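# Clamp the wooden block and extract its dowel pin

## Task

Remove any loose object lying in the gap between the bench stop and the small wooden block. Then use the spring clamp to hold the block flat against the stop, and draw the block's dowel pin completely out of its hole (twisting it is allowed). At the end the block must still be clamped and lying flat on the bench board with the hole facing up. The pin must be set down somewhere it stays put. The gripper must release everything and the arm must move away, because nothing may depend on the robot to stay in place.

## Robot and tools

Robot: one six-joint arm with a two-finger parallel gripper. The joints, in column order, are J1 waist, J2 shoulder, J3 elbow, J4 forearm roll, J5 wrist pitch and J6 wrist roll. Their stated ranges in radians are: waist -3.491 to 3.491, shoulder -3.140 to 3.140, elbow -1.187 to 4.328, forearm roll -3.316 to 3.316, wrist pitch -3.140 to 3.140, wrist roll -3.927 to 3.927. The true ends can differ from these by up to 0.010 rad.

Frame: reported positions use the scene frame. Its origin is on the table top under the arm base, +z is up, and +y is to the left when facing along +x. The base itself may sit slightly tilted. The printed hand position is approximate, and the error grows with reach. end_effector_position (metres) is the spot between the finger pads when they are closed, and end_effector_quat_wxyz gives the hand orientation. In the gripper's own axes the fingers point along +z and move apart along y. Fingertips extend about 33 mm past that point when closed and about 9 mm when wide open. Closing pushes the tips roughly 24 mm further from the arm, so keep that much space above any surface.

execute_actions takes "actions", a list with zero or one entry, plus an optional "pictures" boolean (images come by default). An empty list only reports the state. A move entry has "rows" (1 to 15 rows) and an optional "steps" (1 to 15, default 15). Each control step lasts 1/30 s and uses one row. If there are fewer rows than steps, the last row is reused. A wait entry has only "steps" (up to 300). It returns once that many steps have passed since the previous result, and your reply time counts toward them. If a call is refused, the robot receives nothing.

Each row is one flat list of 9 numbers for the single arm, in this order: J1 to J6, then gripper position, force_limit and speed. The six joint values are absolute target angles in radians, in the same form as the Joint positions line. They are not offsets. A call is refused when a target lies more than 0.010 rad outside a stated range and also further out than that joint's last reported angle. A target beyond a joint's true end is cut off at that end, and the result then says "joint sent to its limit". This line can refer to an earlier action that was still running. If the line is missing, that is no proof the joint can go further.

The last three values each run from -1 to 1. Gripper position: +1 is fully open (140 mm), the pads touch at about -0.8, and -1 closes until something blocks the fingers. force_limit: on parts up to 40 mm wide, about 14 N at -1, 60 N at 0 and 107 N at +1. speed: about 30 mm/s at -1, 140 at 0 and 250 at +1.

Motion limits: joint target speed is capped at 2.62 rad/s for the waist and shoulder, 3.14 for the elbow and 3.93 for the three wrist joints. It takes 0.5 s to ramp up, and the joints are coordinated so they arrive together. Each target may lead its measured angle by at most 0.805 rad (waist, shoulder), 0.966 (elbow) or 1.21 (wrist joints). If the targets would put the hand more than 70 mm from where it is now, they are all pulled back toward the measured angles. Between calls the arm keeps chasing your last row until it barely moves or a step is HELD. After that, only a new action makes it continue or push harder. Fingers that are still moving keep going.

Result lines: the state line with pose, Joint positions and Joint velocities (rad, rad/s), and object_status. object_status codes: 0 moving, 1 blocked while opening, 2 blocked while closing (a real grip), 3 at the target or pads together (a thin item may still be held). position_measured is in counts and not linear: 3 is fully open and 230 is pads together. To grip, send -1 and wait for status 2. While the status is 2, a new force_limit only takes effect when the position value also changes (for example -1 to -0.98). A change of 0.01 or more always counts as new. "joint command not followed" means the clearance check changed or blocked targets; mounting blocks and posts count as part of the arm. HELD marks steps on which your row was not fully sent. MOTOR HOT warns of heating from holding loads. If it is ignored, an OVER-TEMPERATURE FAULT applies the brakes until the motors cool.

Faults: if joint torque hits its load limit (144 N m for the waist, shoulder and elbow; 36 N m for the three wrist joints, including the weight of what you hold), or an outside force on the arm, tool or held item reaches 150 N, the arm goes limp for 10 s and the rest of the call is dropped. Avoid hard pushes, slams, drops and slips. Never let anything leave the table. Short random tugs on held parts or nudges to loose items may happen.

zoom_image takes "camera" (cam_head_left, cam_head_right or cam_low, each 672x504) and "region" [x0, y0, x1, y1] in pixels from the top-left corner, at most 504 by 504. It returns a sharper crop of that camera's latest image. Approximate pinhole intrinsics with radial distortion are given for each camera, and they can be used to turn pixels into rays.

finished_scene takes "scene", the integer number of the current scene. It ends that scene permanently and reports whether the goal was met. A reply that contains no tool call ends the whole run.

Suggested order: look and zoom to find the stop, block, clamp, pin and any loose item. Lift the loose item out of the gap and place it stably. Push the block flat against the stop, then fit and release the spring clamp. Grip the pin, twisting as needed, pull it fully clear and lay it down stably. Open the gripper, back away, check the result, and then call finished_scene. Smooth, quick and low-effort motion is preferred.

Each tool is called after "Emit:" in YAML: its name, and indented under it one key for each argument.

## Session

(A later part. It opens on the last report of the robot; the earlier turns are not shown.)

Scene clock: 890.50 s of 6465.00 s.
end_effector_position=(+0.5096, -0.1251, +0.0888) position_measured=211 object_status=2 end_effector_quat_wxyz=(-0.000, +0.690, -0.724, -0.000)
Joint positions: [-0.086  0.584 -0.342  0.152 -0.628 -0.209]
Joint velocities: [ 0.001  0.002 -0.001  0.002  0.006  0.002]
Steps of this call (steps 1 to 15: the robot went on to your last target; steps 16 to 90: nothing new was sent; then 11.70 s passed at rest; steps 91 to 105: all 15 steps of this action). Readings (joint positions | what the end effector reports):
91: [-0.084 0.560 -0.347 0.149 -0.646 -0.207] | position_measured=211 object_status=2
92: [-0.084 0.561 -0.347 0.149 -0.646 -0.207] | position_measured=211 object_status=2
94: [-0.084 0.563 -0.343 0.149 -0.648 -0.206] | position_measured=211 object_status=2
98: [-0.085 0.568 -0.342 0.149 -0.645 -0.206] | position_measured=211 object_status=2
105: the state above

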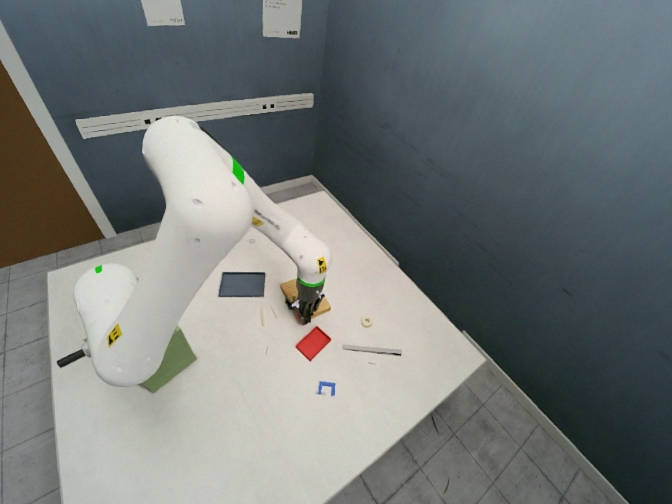

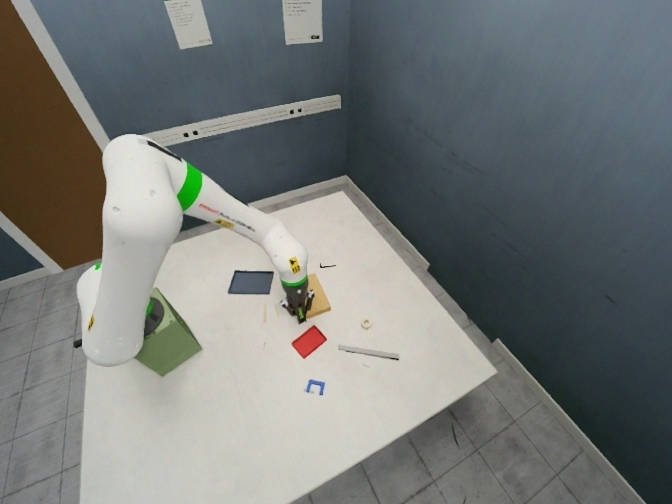

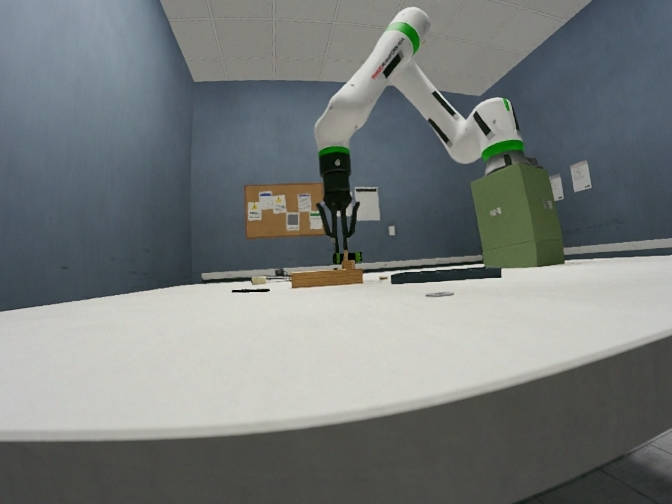

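Emit:
execute_actions:
  actions:
    - {"rows": [[-0.0867,0.5870,-0.3425,0.1532,-0.6246,-0.2096,-1,1,0],[-0.0870,0.5901,-0.3426,0.1538,-0.6213,-0.2101,-1,1,0],[-0.0873,0.5933,-0.3428,0.1545,-0.6180,-0.2106,-1,1,0],[-0.0876,0.5964,-0.3429,0.1552,-0.6147,-0.2112,-1,1,0],[-0.0879,0.5996,-0.3431,0.1559,-0.6113,-0.2117,-1,1,0],[-0.0882,0.6027,-0.3432,0.1565,-0.6080,-0.2122,-1,1,0],[-0.0885,0.6059,-0.3434,0.1572,-0.6047,-0.2127,-1,1,0]], "steps": 15}

Emit:
zoom_image:
  camera: "cam_low"
  region: [290, 210, 410, 300]

Emit:
zoom_image:
  camera: "cam_head_left"
  region: [260, 250, 360, 330]

Scene clock: 898.90 s of 6465.00 s.
end_effector_position=(+0.5093, -0.1250, +0.0776) position_measured=211 object_status=2 end_effector_quat_wxyz=(-0.000, +0.690, -0.724, -0.000)
Joint positions: [-0.088  0.606 -0.343  0.157 -0.605 -0.213]
Joint velocities: [ 0.     0.001  0.    -0.     0.001  0.   ]
Steps of this call (steps 1 to 15: the robot went on to your last target; steps 16 to 90: nothing new was sent; then 4.90 s passed at rest; steps 91 to 105: all 15 steps of this action). Readings (joint positions | what the end effector reports):
91: [-0.086 0.584 -0.342 0.153 -0.628 -0.209] | position_measured=211 object_status=2
92: [-0.087 0.585 -0.342 0.153 -0.627 -0.209] | position_measured=211 object_status=2
94: [-0.087 0.590 -0.343 0.154 -0.622 -0.210] | position_measured=211 object_status=2
98: [-0.088 0.602 -0.343 0.156 -0.609 -0.212] | position_measured=211 object_status=2
105: the state above

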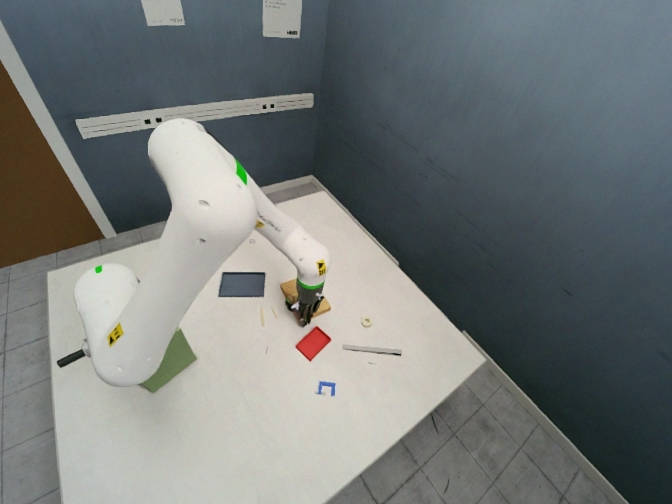

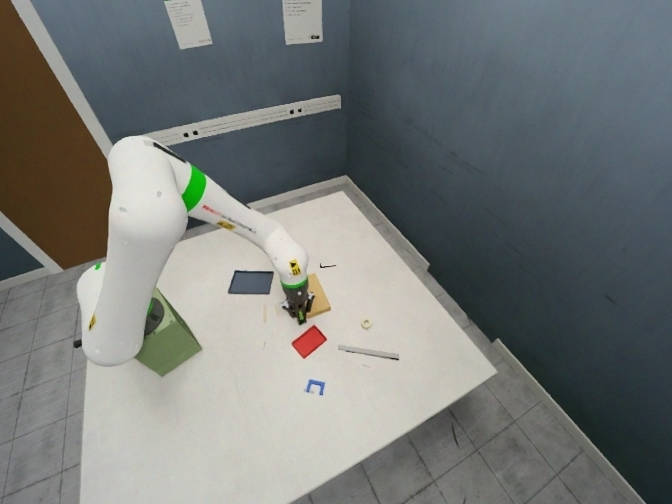

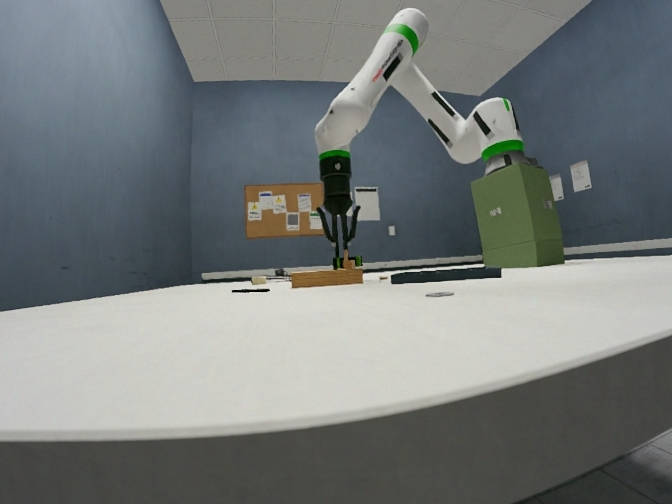

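Region (290, 210, 410, 300) of cam_low's 672x504 image, scaled by 4.200, with more detail than that image has; it fills the top 378 rows of this view, and the rest is white.

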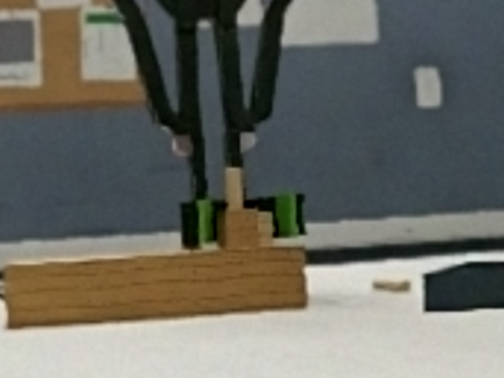

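Region (260, 250, 360, 330) of cam_head_left's 672x504 image, scaled by 5.040, with more detail than that image has; it fills the top 403 rows of this view, and the rest is white.

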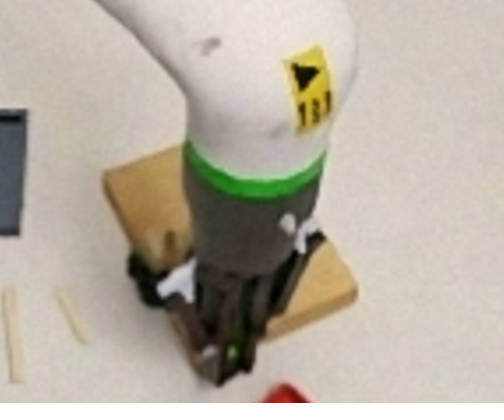

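Emit:
execute_actions:
  actions:
    - {"rows": [[-0.0887,0.6076,-0.3435,0.1576,-0.6029,-0.2130,-1,1,0],[-0.0888,0.6092,-0.3436,0.1579,-0.6012,-0.2132,-1,1,0],[-0.0890,0.6109,-0.3437,0.1583,-0.5994,-0.2135,-1,1,0]], "steps": 12}
  pictures: false

Emit:
execute_actions:
  actions:
    - {"rows": [[-0.0890,0.6109,-0.3437,0.1583,-0.5994,-0.2135,-0.3,1,-1]], "steps": 15}
  pictures: false

Emit:
execute_actions:
  actions:
    - {"steps": 30}

Emit:
zoom_image:
  camera: "cam_low"
  region: [290, 210, 410, 300]

Scene clock: 911.27 s of 6465.00 s.
end_effector_position=(+0.5091, -0.1250, +0.0751) position_measured=211 object_status=2 end_effector_quat_wxyz=(-0.000, +0.690, -0.724, -0.000)
Joint positions: [-0.089  0.611 -0.344  0.158 -0.599 -0.213]
Joint velocities: [-0.002  0.001 -0.     0.001  0.    -0.001]
Steps of this call (steps 1 to 15: the robot went on to your last target; steps 16 to 90: nothing new was sent; then 8.97 s passed at rest; steps 91 to 102: all 12 steps of this action). Readings (joint positions | what the end effector reports):
91: [-0.089 0.606 -0.343 0.157 -0.605 -0.213] | position_measured=211 object_status=2
92: [-0.089 0.607 -0.343 0.157 -0.604 -0.213] | position_measured=211 object_status=2
94: [-0.089 0.609 -0.344 0.158 -0.601 -0.213] | position_measured=211 object_status=2
98: [-0.089 0.611 -0.344 0.158 -0.599 -0.213] | position_measured=211 object_status=2
102: the state above

Scene clock: 911.77 s of 6465.00 s.
end_effector_position=(+0.5091, -0.1250, +0.0751) position_measured=189 object_status=0 end_effector_quat_wxyz=(-0.000, +0.690, -0.724, -0.000)
Joint positions: [-0.089  0.611 -0.344  0.158 -0.599 -0.214]
Joint velocities: [ 0.     0.001  0.    -0.001 -0.     0.001]
Steps of this call (steps 1 to 15: all 15 steps of this action). Readings (joint positions | what the end effector reports):
1: [-0.089 0.611 -0.344 0.158 -0.599 -0.213] | position_measured=211 object_status=0
2: [-0.089 0.611 -0.344 0.158 -0.599 -0.214] | position_measured=211 object_status=0
4: [-0.089 0.611 -0.344 0.158 -0.599 -0.214] | position_measured=207 object_status=0
8: [-0.089 0.611 -0.344 0.158 -0.599 -0.214] | position_measured=201 object_status=0
15: the state above

Scene clock: 912.77 s of 6465.00 s.
end_effector_position=(+0.5091, -0.1250, +0.0751) position_measured=167 object_status=3 end_effector_quat_wxyz=(-0.000, +0.690, -0.724, -0.000)
Joint positions: [-0.089  0.611 -0.344  0.158 -0.599 -0.214]
Joint velocities: [-0.    -0.     0.    -0.001 -0.001 -0.001]
Steps of this call (steps 1 to 15: the robot went on to your last target; steps 16 to 30: nothing new was sent). Readings (joint positions | what the end effector reports):
1: [-0.089 0.611 -0.344 0.158 -0.599 -0.214] | position_measured=188 object_status=0
2: [-0.089 0.611 -0.344 0.158 -0.599 -0.214] | position_measured=186 object_status=0
4: [-0.089 0.611 -0.344 0.158 -0.599 -0.214] | position_measured=183 object_status=0
8: [-0.089 0.611 -0.344 0.158 -0.599 -0.214] | position_measured=176 object_status=0
30: the state above
The arm was judged still, so your last target was given up. Only a new action makes it travel on or press farther. Fingers that are still opening or closing keep moving.

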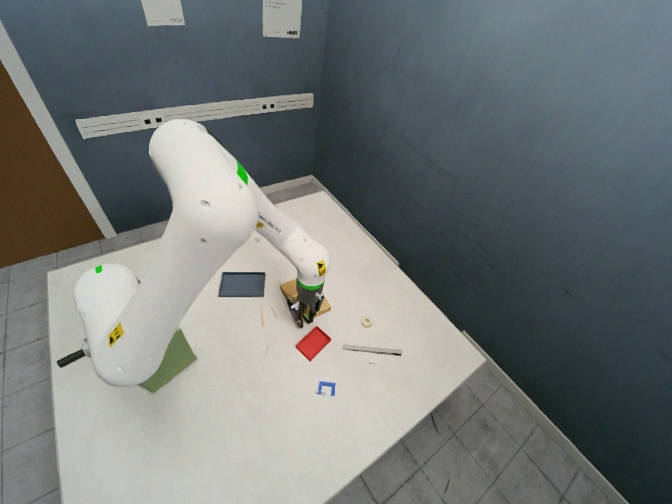

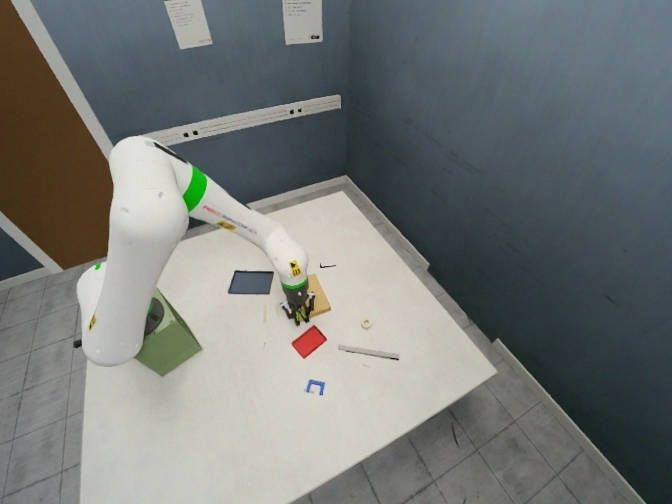

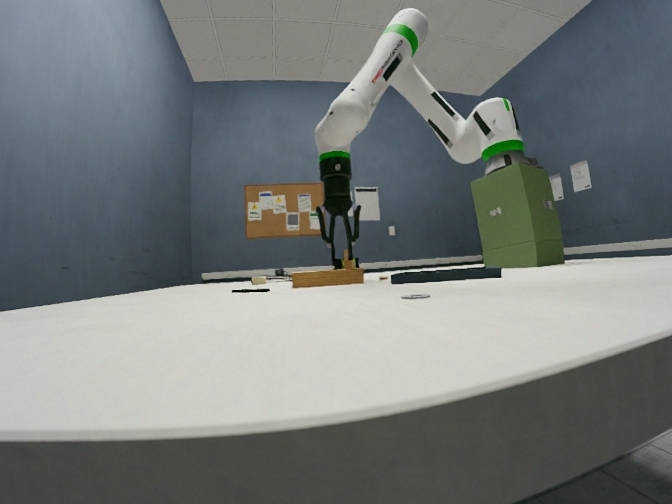

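Region (290, 210, 410, 300) of cam_low's 672x504 image, scaled by 4.200, with more detail than that image has; it fills the top 378 rows of this view, and the rest is white.

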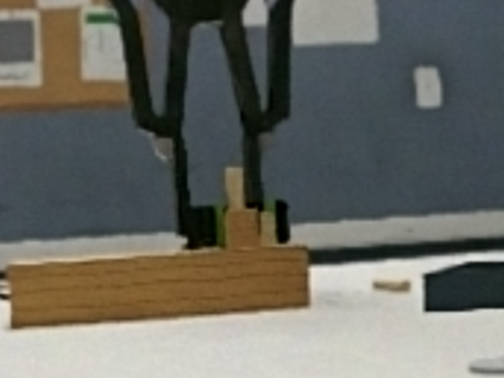

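Emit:
execute_actions:
  actions:
    - {"rows": [[-0.0890,0.6109,-0.3437,0.1583,-0.5994,-0.2135,0.15,1,-0.6]], "steps": 15}
  pictures: false

Emit:
execute_actions:
  actions:
    - {"steps": 20}

Emit:
zoom_image:
  camera: "cam_low"
  region: [290, 210, 410, 300]

Emit:
zoom_image:
  camera: "cam_head_right"
  region: [250, 250, 350, 330]

Scene clock: 918.00 s of 6465.00 s.
end_effector_position=(+0.5091, -0.1250, +0.0751) position_measured=114 object_status=0 end_effector_quat_wxyz=(-0.000, +0.690, -0.724, -0.000)
Joint positions: [-0.089  0.611 -0.344  0.158 -0.599 -0.214]
Joint velocities: [-0.002 -0.    -0.     0.     0.001  0.001]
Steps of this call (steps 1 to 90: nothing new was sent; then 1.73 s passed at rest; steps 91 to 105: all 15 steps of this action). Readings (joint positions | what the end effector reports):
91: [-0.089 0.611 -0.344 0.158 -0.599 -0.214] | position_measured=167 object_status=0
92: [-0.089 0.611 -0.344 0.158 -0.599 -0.214] | position_measured=165 object_status=0
94: [-0.089 0.611 -0.344 0.158 -0.599 -0.214] | position_measured=157 object_status=0
98: [-0.089 0.611 -0.344 0.158 -0.599 -0.214] | position_measured=141 object_status=0
105: the state above

Scene clock: 918.67 s of 6465.00 s.
end_effector_position=(+0.5091, -0.1250, +0.0751) position_measured=110 object_status=3 end_effector_quat_wxyz=(-0.000, +0.690, -0.724, -0.000)
Joint positions: [-0.089  0.611 -0.344  0.158 -0.599 -0.213]
Joint velocities: [ 0.002 -0.     0.    -0.002 -0.     0.001]
Steps of this call (steps 1 to 15: the robot went on to your last target; steps 16 to 20: nothing new was sent). Readings (joint positions | what the end effector reports):
1: [-0.089 0.611 -0.344 0.158 -0.599 -0.214] | position_measured=111 object_status=0
2: [-0.089 0.611 -0.344 0.158 -0.599 -0.214] | position_measured=110 object_status=0
4: [-0.089 0.611 -0.344 0.158 -0.599 -0.214] | position_measured=110 object_status=0
8: [-0.089 0.611 -0.344 0.158 -0.599 -0.214] | position_measured=110 object_status=3
20: the state above
The arm was judged still, so your last target was given up. Only a new action makes it travel on or press farther. Fingers that are still opening or closing keep moving.

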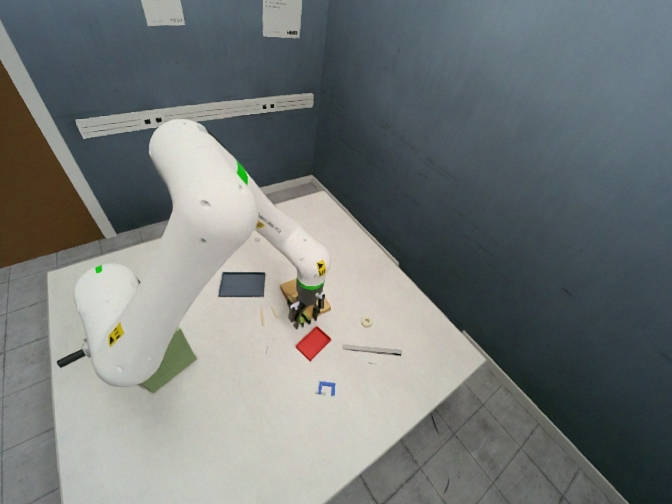

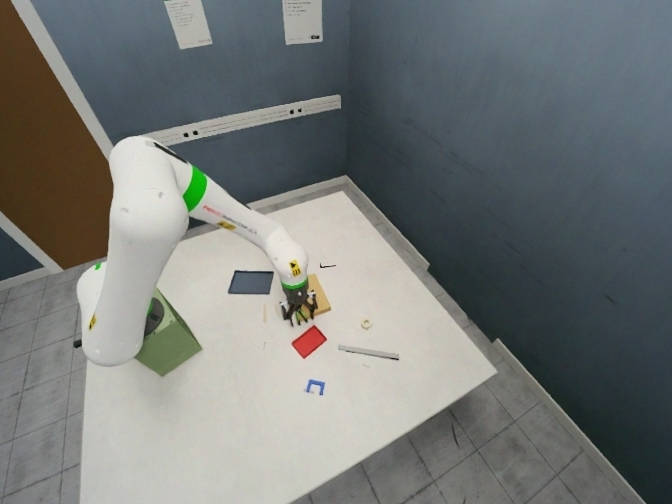

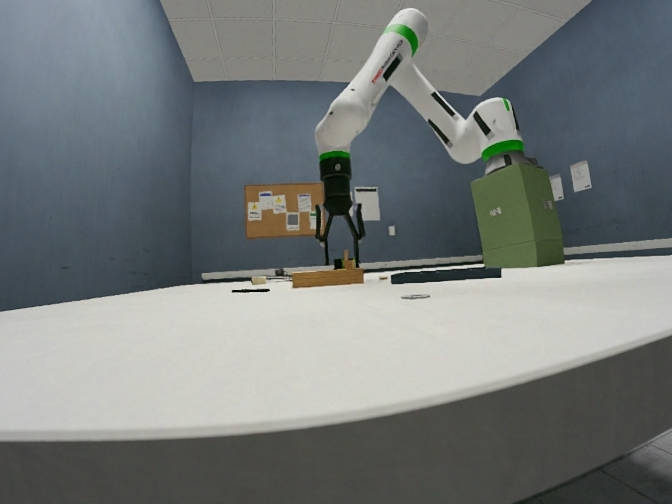

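Region (290, 210, 410, 300) of cam_low's 672x504 image, scaled by 4.200, with more detail than that image has; it fills the top 378 rows of this view, and the rest is white.

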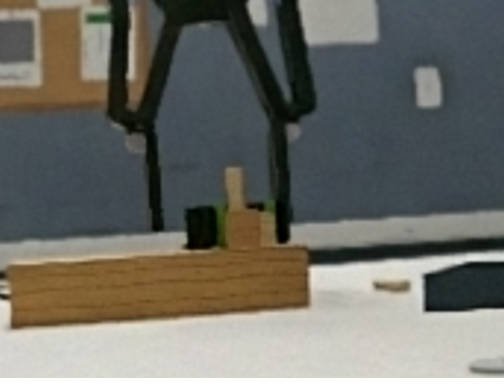

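Region (250, 250, 350, 330) of cam_head_right's 672x504 image, scaled by 5.040, with more detail than that image has; it fills the top 403 rows of this view, and the rest is white.

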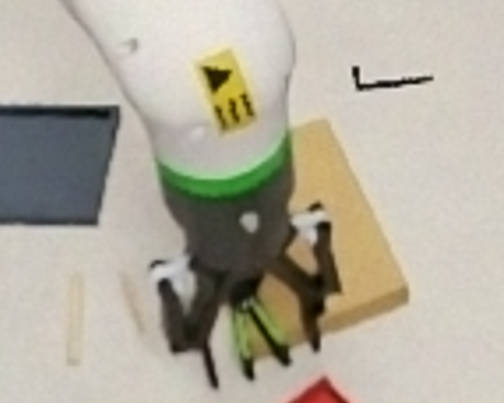

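Emit:
execute_actions:
  actions:
    - {"rows": [[-0.0867,0.5874,-0.3425,0.1533,-0.6242,-0.2097,0.15,1,0],[-0.0867,0.5874,-0.3425,0.1533,-0.6242,-0.2097,0.15,1,0],[-0.0844,0.5638,-0.3413,0.1482,-0.6490,-0.2058,0.15,1,0],[-0.0844,0.5638,-0.3413,0.1482,-0.6490,-0.2058,0.15,1,0],[-0.0803,0.5217,-0.3389,0.1398,-0.6932,-0.1990,0.15,1,0],[-0.0803,0.5217,-0.3389,0.1398,-0.6932,-0.1990,0.15,1,0],[-0.0785,0.5031,-0.3358,0.1361,-0.7147,-0.1960,0.15,1,0]], "steps": 12}
  pictures: false

Emit:
execute_actions:
  actions:
    - {"rows": [[0.1460,0.5256,-0.3322,0.1399,-0.7165,-0.4252,-0.4,0.5,0]], "steps": 15}
  pictures: false

Emit:
execute_actions:
  actions:
    - {"steps": 20}

Emit:
zoom_image:
  camera: "cam_head_left"
  region: [250, 240, 350, 330]

Emit:
zoom_image:
  camera: "cam_low"
  region: [290, 210, 410, 300]

Scene clock: 959.00 s of 6465.00 s.
end_effector_position=(+0.5096, -0.1250, +0.1292) position_measured=110 object_status=3 end_effector_quat_wxyz=(-0.000, +0.690, -0.724, -0.000)
Joint positions: [-0.079  0.504 -0.336  0.136 -0.713 -0.196]
Joint velocities: [ 0.004 -0.031  0.003 -0.009 -0.041  0.005]
Steps of this call (steps 1 to 90: nothing new was sent; then 36.93 s passed at rest; steps 91 to 102: all 12 steps of this action). Readings (joint positions | what the end effector reports):
91: [-0.089 0.611 -0.344 0.158 -0.599 -0.213] | position_measured=110 object_status=3
92: [-0.089 0.608 -0.344 0.158 -0.602 -0.213] | position_measured=110 object_status=3
94: [-0.087 0.591 -0.343 0.154 -0.621 -0.210] | position_measured=110 object_status=3
98: [-0.082 0.538 -0.340 0.143 -0.677 -0.202] | position_measured=110 object_status=3
102: the state above

Scene clock: 959.50 s of 6465.00 s.
end_effector_position=(+0.5225, -0.0092, +0.1298) position_measured=179 object_status=0 end_effector_quat_wxyz=(-0.000, +0.690, -0.724, -0.000)
Joint positions: [ 0.146  0.526 -0.332  0.14  -0.717 -0.425]
Joint velocities: [ 0.005 -0.001  0.     0.002 -0.002 -0.013]
Steps of this call (steps 1 to 15: all 15 steps of this action). Readings (joint positions | what the end effector reports):
1: [-0.078 0.504 -0.336 0.136 -0.714 -0.196] | position_measured=110 object_status=0
2: [-0.076 0.504 -0.336 0.136 -0.715 -0.199] | position_measured=113 object_status=0
4: [-0.053 0.507 -0.335 0.137 -0.715 -0.223] | position_measured=128 object_status=0
8: [0.047 0.516 -0.334 0.138 -0.716 -0.324] | position_measured=158 object_status=0
15: the state above

Scene clock: 960.17 s of 6465.00 s.
end_effector_position=(+0.5225, -0.0091, +0.1298) position_measured=179 object_status=3 end_effector_quat_wxyz=(-0.000, +0.690, -0.724, -0.000)
Joint positions: [ 0.146  0.526 -0.332  0.14  -0.717 -0.425]
Joint velocities: [-0.    -0.     0.     0.001 -0.001 -0.   ]
Steps of this call (steps 1 to 15: the robot went on to your last target; steps 16 to 20: nothing new was sent). Readings (joint positions | what the end effector reports):
1: [0.146 0.526 -0.332 0.140 -0.717 -0.425] | position_measured=179 object_status=0
2: [0.146 0.526 -0.332 0.140 -0.717 -0.425] | position_measured=179 object_status=3
4: [0.146 0.526 -0.332 0.140 -0.717 -0.425] | position_measured=179 object_status=3
8: [0.146 0.526 -0.332 0.140 -0.717 -0.425] | position_measured=179 object_status=3
20: the state above
The arm was judged still, so your last target was given up. Only a new action makes it travel on or press farther. Fingers that are still opening or closing keep moving.

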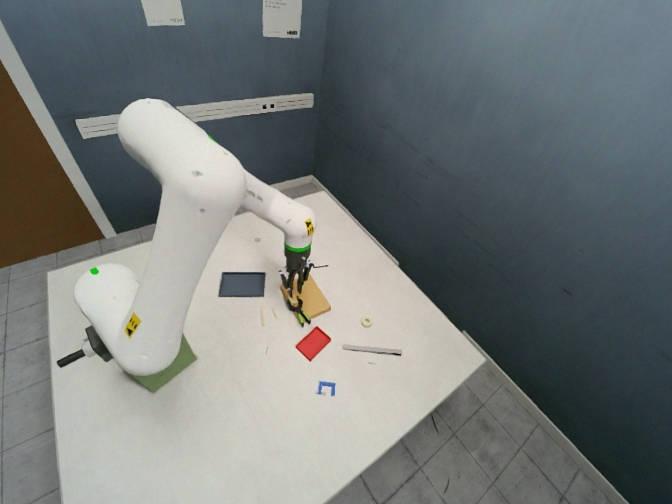

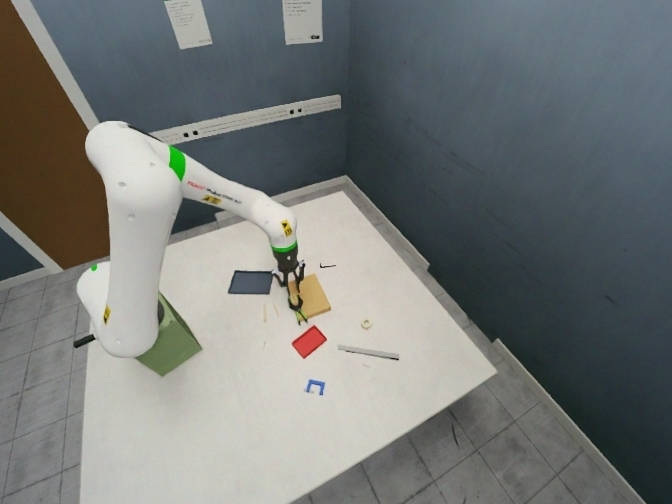

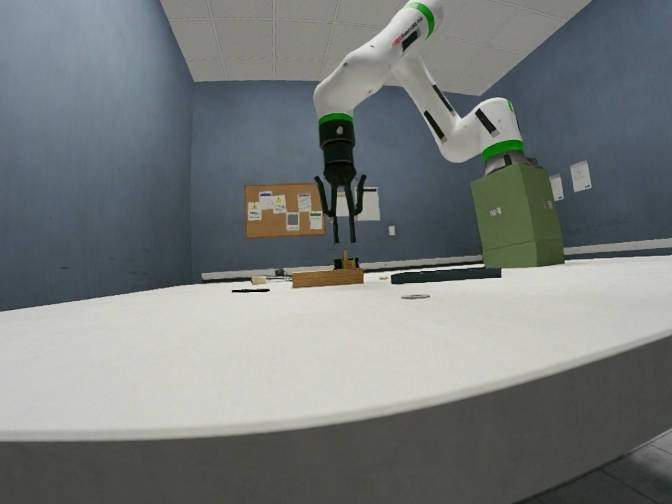

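Region (250, 240, 350, 330) of cam_head_left's 672x504 image, scaled by 5.040, with more detail than that image has; it fills the top 454 rows of this view, and the rest is white.

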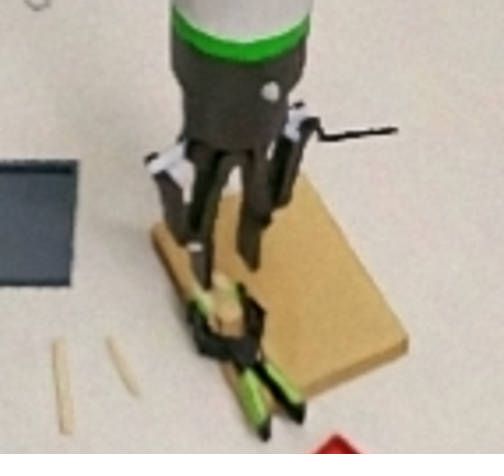

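Region (290, 210, 410, 300) of cam_low's 672x504 image, scaled by 4.200, with more detail than that image has; it fills the top 378 rows of this view, and the rest is white.

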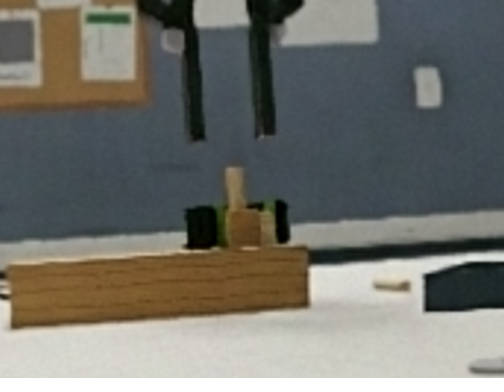

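Emit:
execute_actions:
  actions:
    - {"rows": [[0.1452,0.5330,-0.3329,0.1414,-0.7085,-0.4264,-0.4,0.5,0],[0.1445,0.5404,-0.3335,0.1429,-0.7004,-0.4275,-0.4,0.5,0],[0.1437,0.5478,-0.3342,0.1444,-0.6924,-0.4287,-0.4,0.5,0],[0.1430,0.5552,-0.3349,0.1459,-0.6843,-0.4298,-0.4,0.5,0],[0.1422,0.5626,-0.3356,0.1474,-0.6763,-0.4310,-0.4,0.5,0],[0.1414,0.5700,-0.3362,0.1489,-0.6683,-0.4321,-0.4,0.5,0],[0.1407,0.5774,-0.3369,0.1504,-0.6602,-0.4333,-0.4,0.5,0],[0.1399,0.5848,-0.3376,0.1519,-0.6522,-0.4344,-0.4,0.5,0],[0.1392,0.5922,-0.3382,0.1534,-0.6441,-0.4356,-0.4,0.5,0]], "steps": 15}

Emit:
zoom_image:
  camera: "cam_head_left"
  region: [250, 240, 350, 330]

Emit:
zoom_image:
  camera: "cam_low"
  region: [290, 210, 410, 300]

Emit:
zoom_image:
  camera: "cam_head_right"
  region: [240, 240, 340, 330]

Scene clock: 975.63 s of 6465.00 s.
end_effector_position=(+0.5227, -0.0091, +0.0957) position_measured=179 object_status=3 end_effector_quat_wxyz=(-0.000, +0.690, -0.724, -0.000)
Joint positions: [ 0.139  0.592 -0.338  0.153 -0.644 -0.436]
Joint velocities: [-0.001  0.003 -0.    -0.001  0.004 -0.002]
Steps of this call (steps 1 to 90: nothing new was sent; then 11.97 s passed at rest; steps 91 to 105: all 15 steps of this action). Readings (joint positions | what the end effector reports):
91: [0.146 0.526 -0.332 0.140 -0.716 -0.425] | position_measured=179 object_status=3
92: [0.146 0.528 -0.332 0.140 -0.714 -0.426] | position_measured=179 object_status=3
94: [0.145 0.538 -0.333 0.142 -0.703 -0.427] | position_measured=179 object_status=3
98: [0.142 0.565 -0.336 0.148 -0.673 -0.431] | position_measured=179 object_status=3
105: the state above

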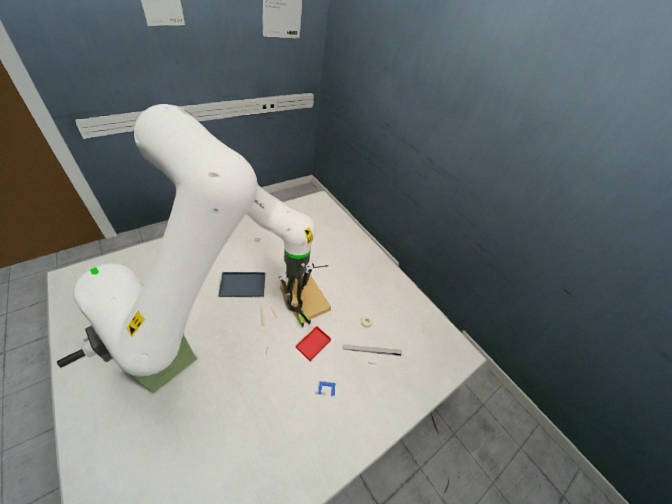

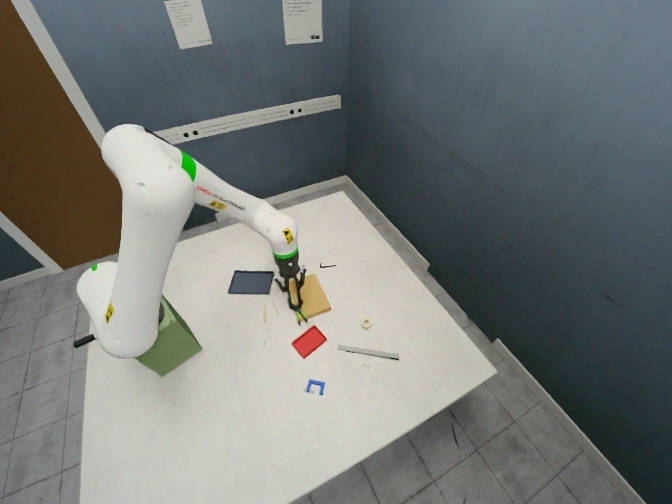

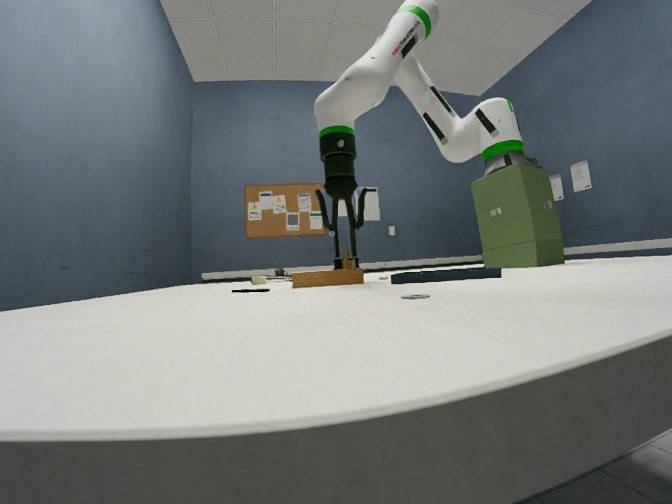

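Region (250, 240, 350, 330) of cam_head_left's 672x504 image, scaled by 5.040, with more detail than that image has; it fills the top 454 rows of this view, and the rest is white.

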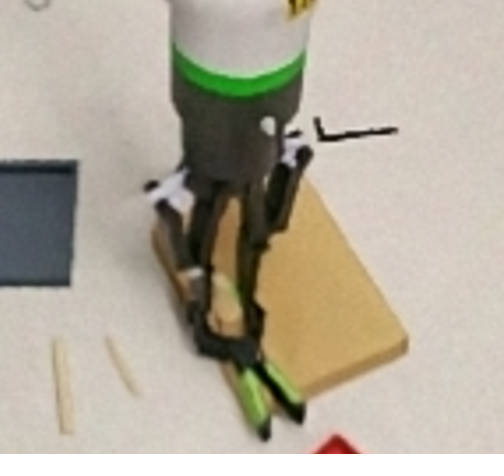

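Region (290, 210, 410, 300) of cam_low's 672x504 image, scaled by 4.200, with more detail than that image has; it fills the top 378 rows of this view, and the rest is white.

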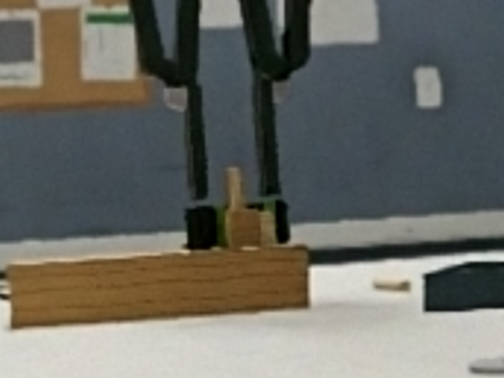

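Region (240, 240, 340, 330) of cam_head_right's 672x504 image, scaled by 5.040, with more detail than that image has; it fills the top 454 rows of this view, and the rest is white.

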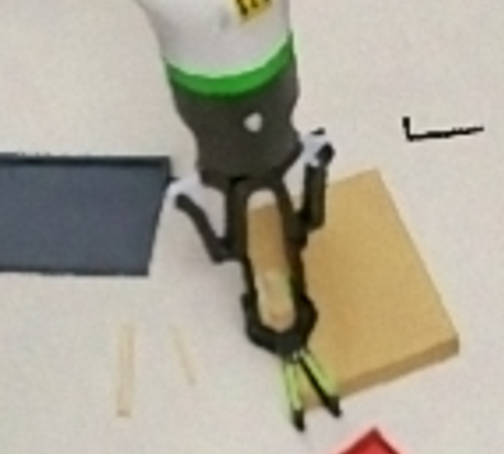

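Emit:
execute_actions:
  actions:
    - {"rows": [[0.1389,0.5947,-0.3384,0.1539,-0.6414,-0.4360,-0.4,1,-0.5],[0.1386,0.5971,-0.3387,0.1544,-0.6388,-0.4363,-0.4,1,-0.5],[0.1386,0.5971,-0.3387,0.1544,-0.6388,-0.4363,-0.4,1,-0.5],[0.1386,0.5971,-0.3387,0.1544,-0.6388,-0.4363,-0.4,1,-0.5],[0.1386,0.5971,-0.3387,0.1544,-0.6388,-0.4363,-0.4,1,-0.5],[0.1386,0.5971,-0.3387,0.1544,-0.6388,-0.4363,-1,1,-0.5]], "steps": 15}
  pictures: false

Emit:
execute_actions:
  actions:
    - {"steps": 20}

Emit:
zoom_image:
  camera: "cam_low"
  region: [290, 210, 410, 300]

Scene clock: 984.63 s of 6465.00 s.
end_effector_position=(+0.5225, -0.0092, +0.0931) position_measured=217 object_status=0 end_effector_quat_wxyz=(-0.000, +0.690, -0.724, -0.000)
Joint positions: [ 0.139  0.597 -0.339  0.154 -0.639 -0.436]
Joint velocities: [ 0.    -0.001 -0.    -0.     0.     0.001]
Steps of this call (steps 1 to 15: the robot went on to your last target; steps 16 to 90: nothing new was sent; then 5.50 s passed at rest; steps 91 to 105: all 15 steps of this action). Readings (joint positions | what the end effector reports):
91: [0.139 0.592 -0.338 0.153 -0.644 -0.436] | position_measured=179 object_status=3
92: [0.139 0.593 -0.338 0.154 -0.643 -0.436] | position_measured=179 object_status=3
94: [0.139 0.596 -0.339 0.154 -0.640 -0.436] | position_measured=179 object_status=3
98: [0.139 0.597 -0.339 0.154 -0.639 -0.436] | position_measured=185 object_status=0
105: the state above

Scene clock: 985.30 s of 6465.00 s.
end_effector_position=(+0.5225, -0.0092, +0.0931) position_measured=225 object_status=2 end_effector_quat_wxyz=(-0.000, +0.690, -0.724, -0.000)
Joint positions: [ 0.139  0.597 -0.339  0.154 -0.639 -0.436]
Joint velocities: [-0.002 -0.     0.    -0.001  0.001  0.001]
Steps of this call (steps 1 to 15: the robot went on to your last target; steps 16 to 20: nothing new was sent). Readings (joint positions | what the end effector reports):
1: [0.139 0.597 -0.339 0.154 -0.639 -0.436] | position_measured=222 object_status=0
2: [0.139 0.597 -0.339 0.154 -0.639 -0.436] | position_measured=225 object_status=0
4: [0.139 0.597 -0.339 0.154 -0.639 -0.436] | position_measured=225 object_status=0
8: [0.139 0.597 -0.339 0.154 -0.639 -0.436] | position_measured=225 object_status=2
20: the state above
The arm was judged still, so your last target was given up. Only a new action makes it travel on or press farther. Fingers that are still opening or closing keep moving.

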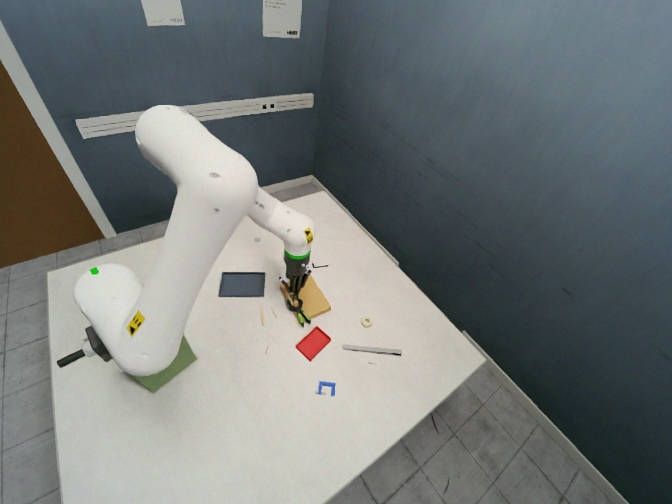

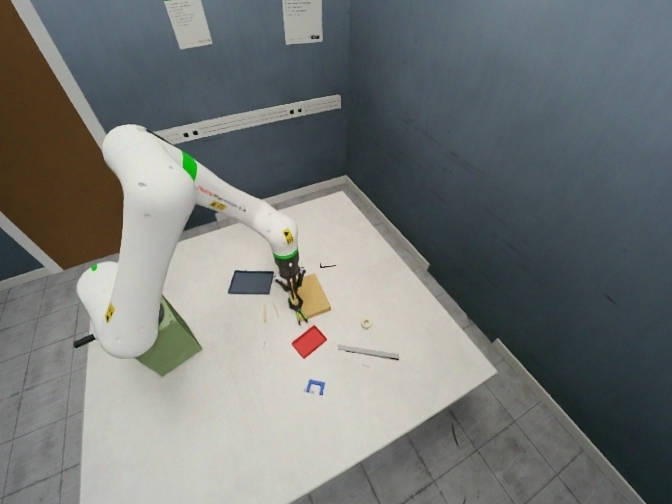

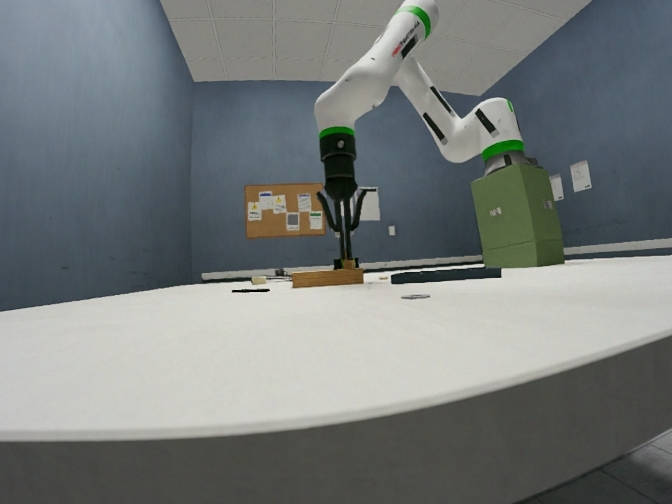

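Region (290, 210, 410, 300) of cam_low's 672x504 image, scaled by 4.200, with more detail than that image has; it fills the top 378 rows of this view, and the rest is white.

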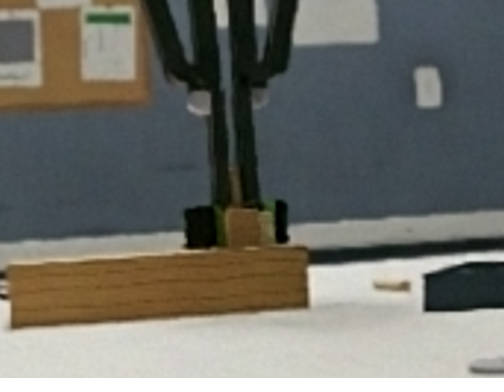

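Emit:
execute_actions:
  actions:
    - {"rows": [[0.1386,0.5971,-0.3387,0.1544,-0.6388,-0.4163,-1,1,0],[0.1386,0.5971,-0.3387,0.1544,-0.6388,-0.3963,-1,1,0],[0.1387,0.5963,-0.3386,0.1542,-0.6396,-0.3762,-1,1,0],[0.1388,0.5955,-0.3386,0.1541,-0.6405,-0.3561,-1,1,0],[0.1388,0.5948,-0.3385,0.1539,-0.6413,-0.3359,-1,1,0],[0.1389,0.5940,-0.3384,0.1538,-0.6422,-0.3158,-1,1,0],[0.1390,0.5932,-0.3383,0.1536,-0.6430,-0.2957,-1,1,0],[0.1391,0.5924,-0.3383,0.1535,-0.6439,-0.2756,-1,1,0],[0.1392,0.5916,-0.3382,0.1533,-0.6447,-0.2555,-1,1,0],[0.1392,0.5909,-0.3381,0.1532,-0.6456,-0.2353,-1,1,0],[0.1393,0.5901,-0.3381,0.1530,-0.6464,-0.2152,-1,1,0],[0.1394,0.5893,-0.3380,0.1528,-0.6473,-0.1951,-1,1,0]], "steps": 15}

Emit:
zoom_image:
  camera: "cam_low"
  region: [290, 210, 410, 300]

Scene clock: 994.60 s of 6465.00 s.
end_effector_position=(+0.5226, -0.0092, +0.0968) position_measured=225 object_status=2 end_effector_quat_wxyz=(-0.000, +0.768, -0.641, -0.000)
Joint positions: [ 0.139  0.59  -0.338  0.153 -0.647 -0.207]
Joint velocities: [ 0.002 -0.013  0.001 -0.003 -0.012  0.318]
Steps of this call (steps 1 to 90: nothing new was sent; then 5.80 s passed at rest; steps 91 to 105: all 15 steps of this action). Readings (joint positions | what the end effector reports):
91: [0.139 0.597 -0.339 0.154 -0.639 -0.436] | position_measured=225 object_status=2
92: [0.139 0.597 -0.339 0.154 -0.639 -0.432] | position_measured=225 object_status=2
94: [0.139 0.597 -0.339 0.154 -0.639 -0.408] | position_measured=225 object_status=2
98: [0.139 0.595 -0.339 0.154 -0.641 -0.337] | position_measured=225 object_status=2
105: the state above

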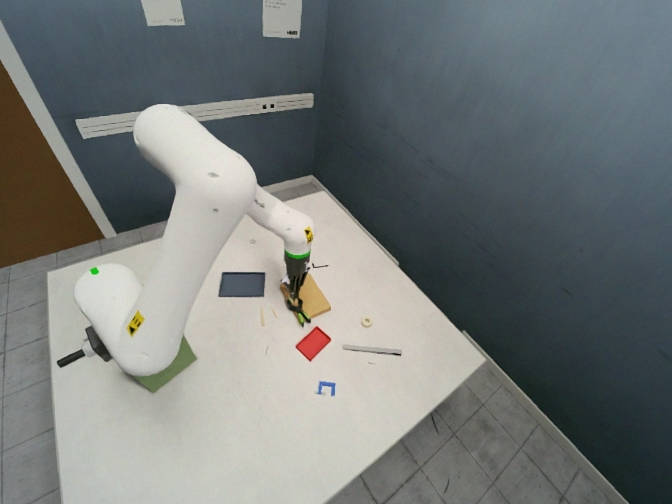

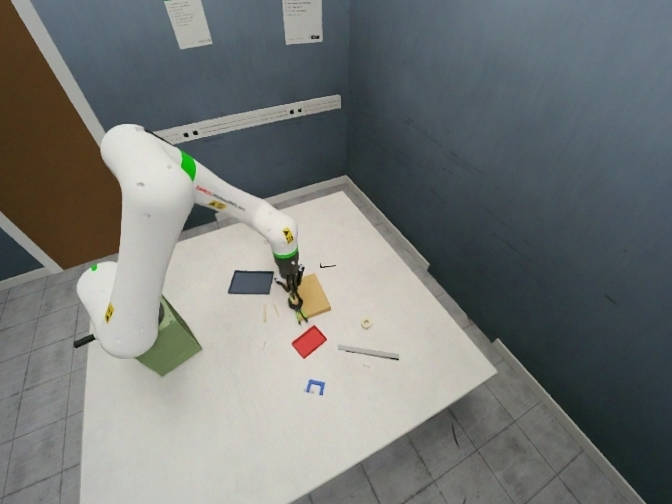

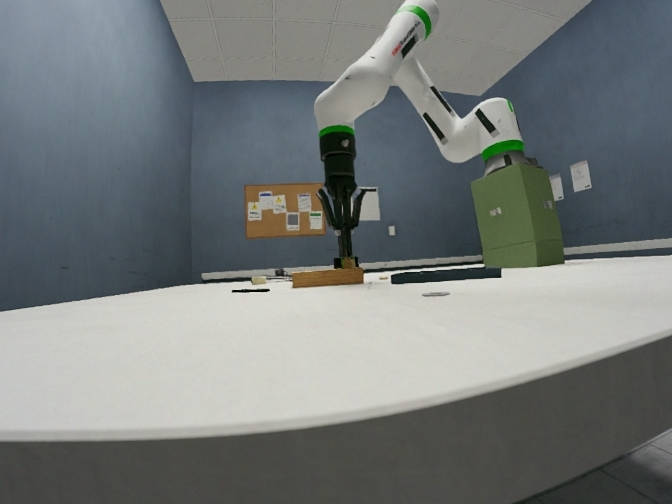

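Region (290, 210, 410, 300) of cam_low's 672x504 image, scaled by 4.200, with more detail than that image has; it fills the top 378 rows of this view, and the rest is white.

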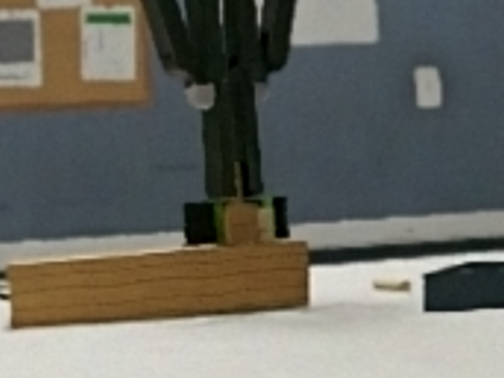

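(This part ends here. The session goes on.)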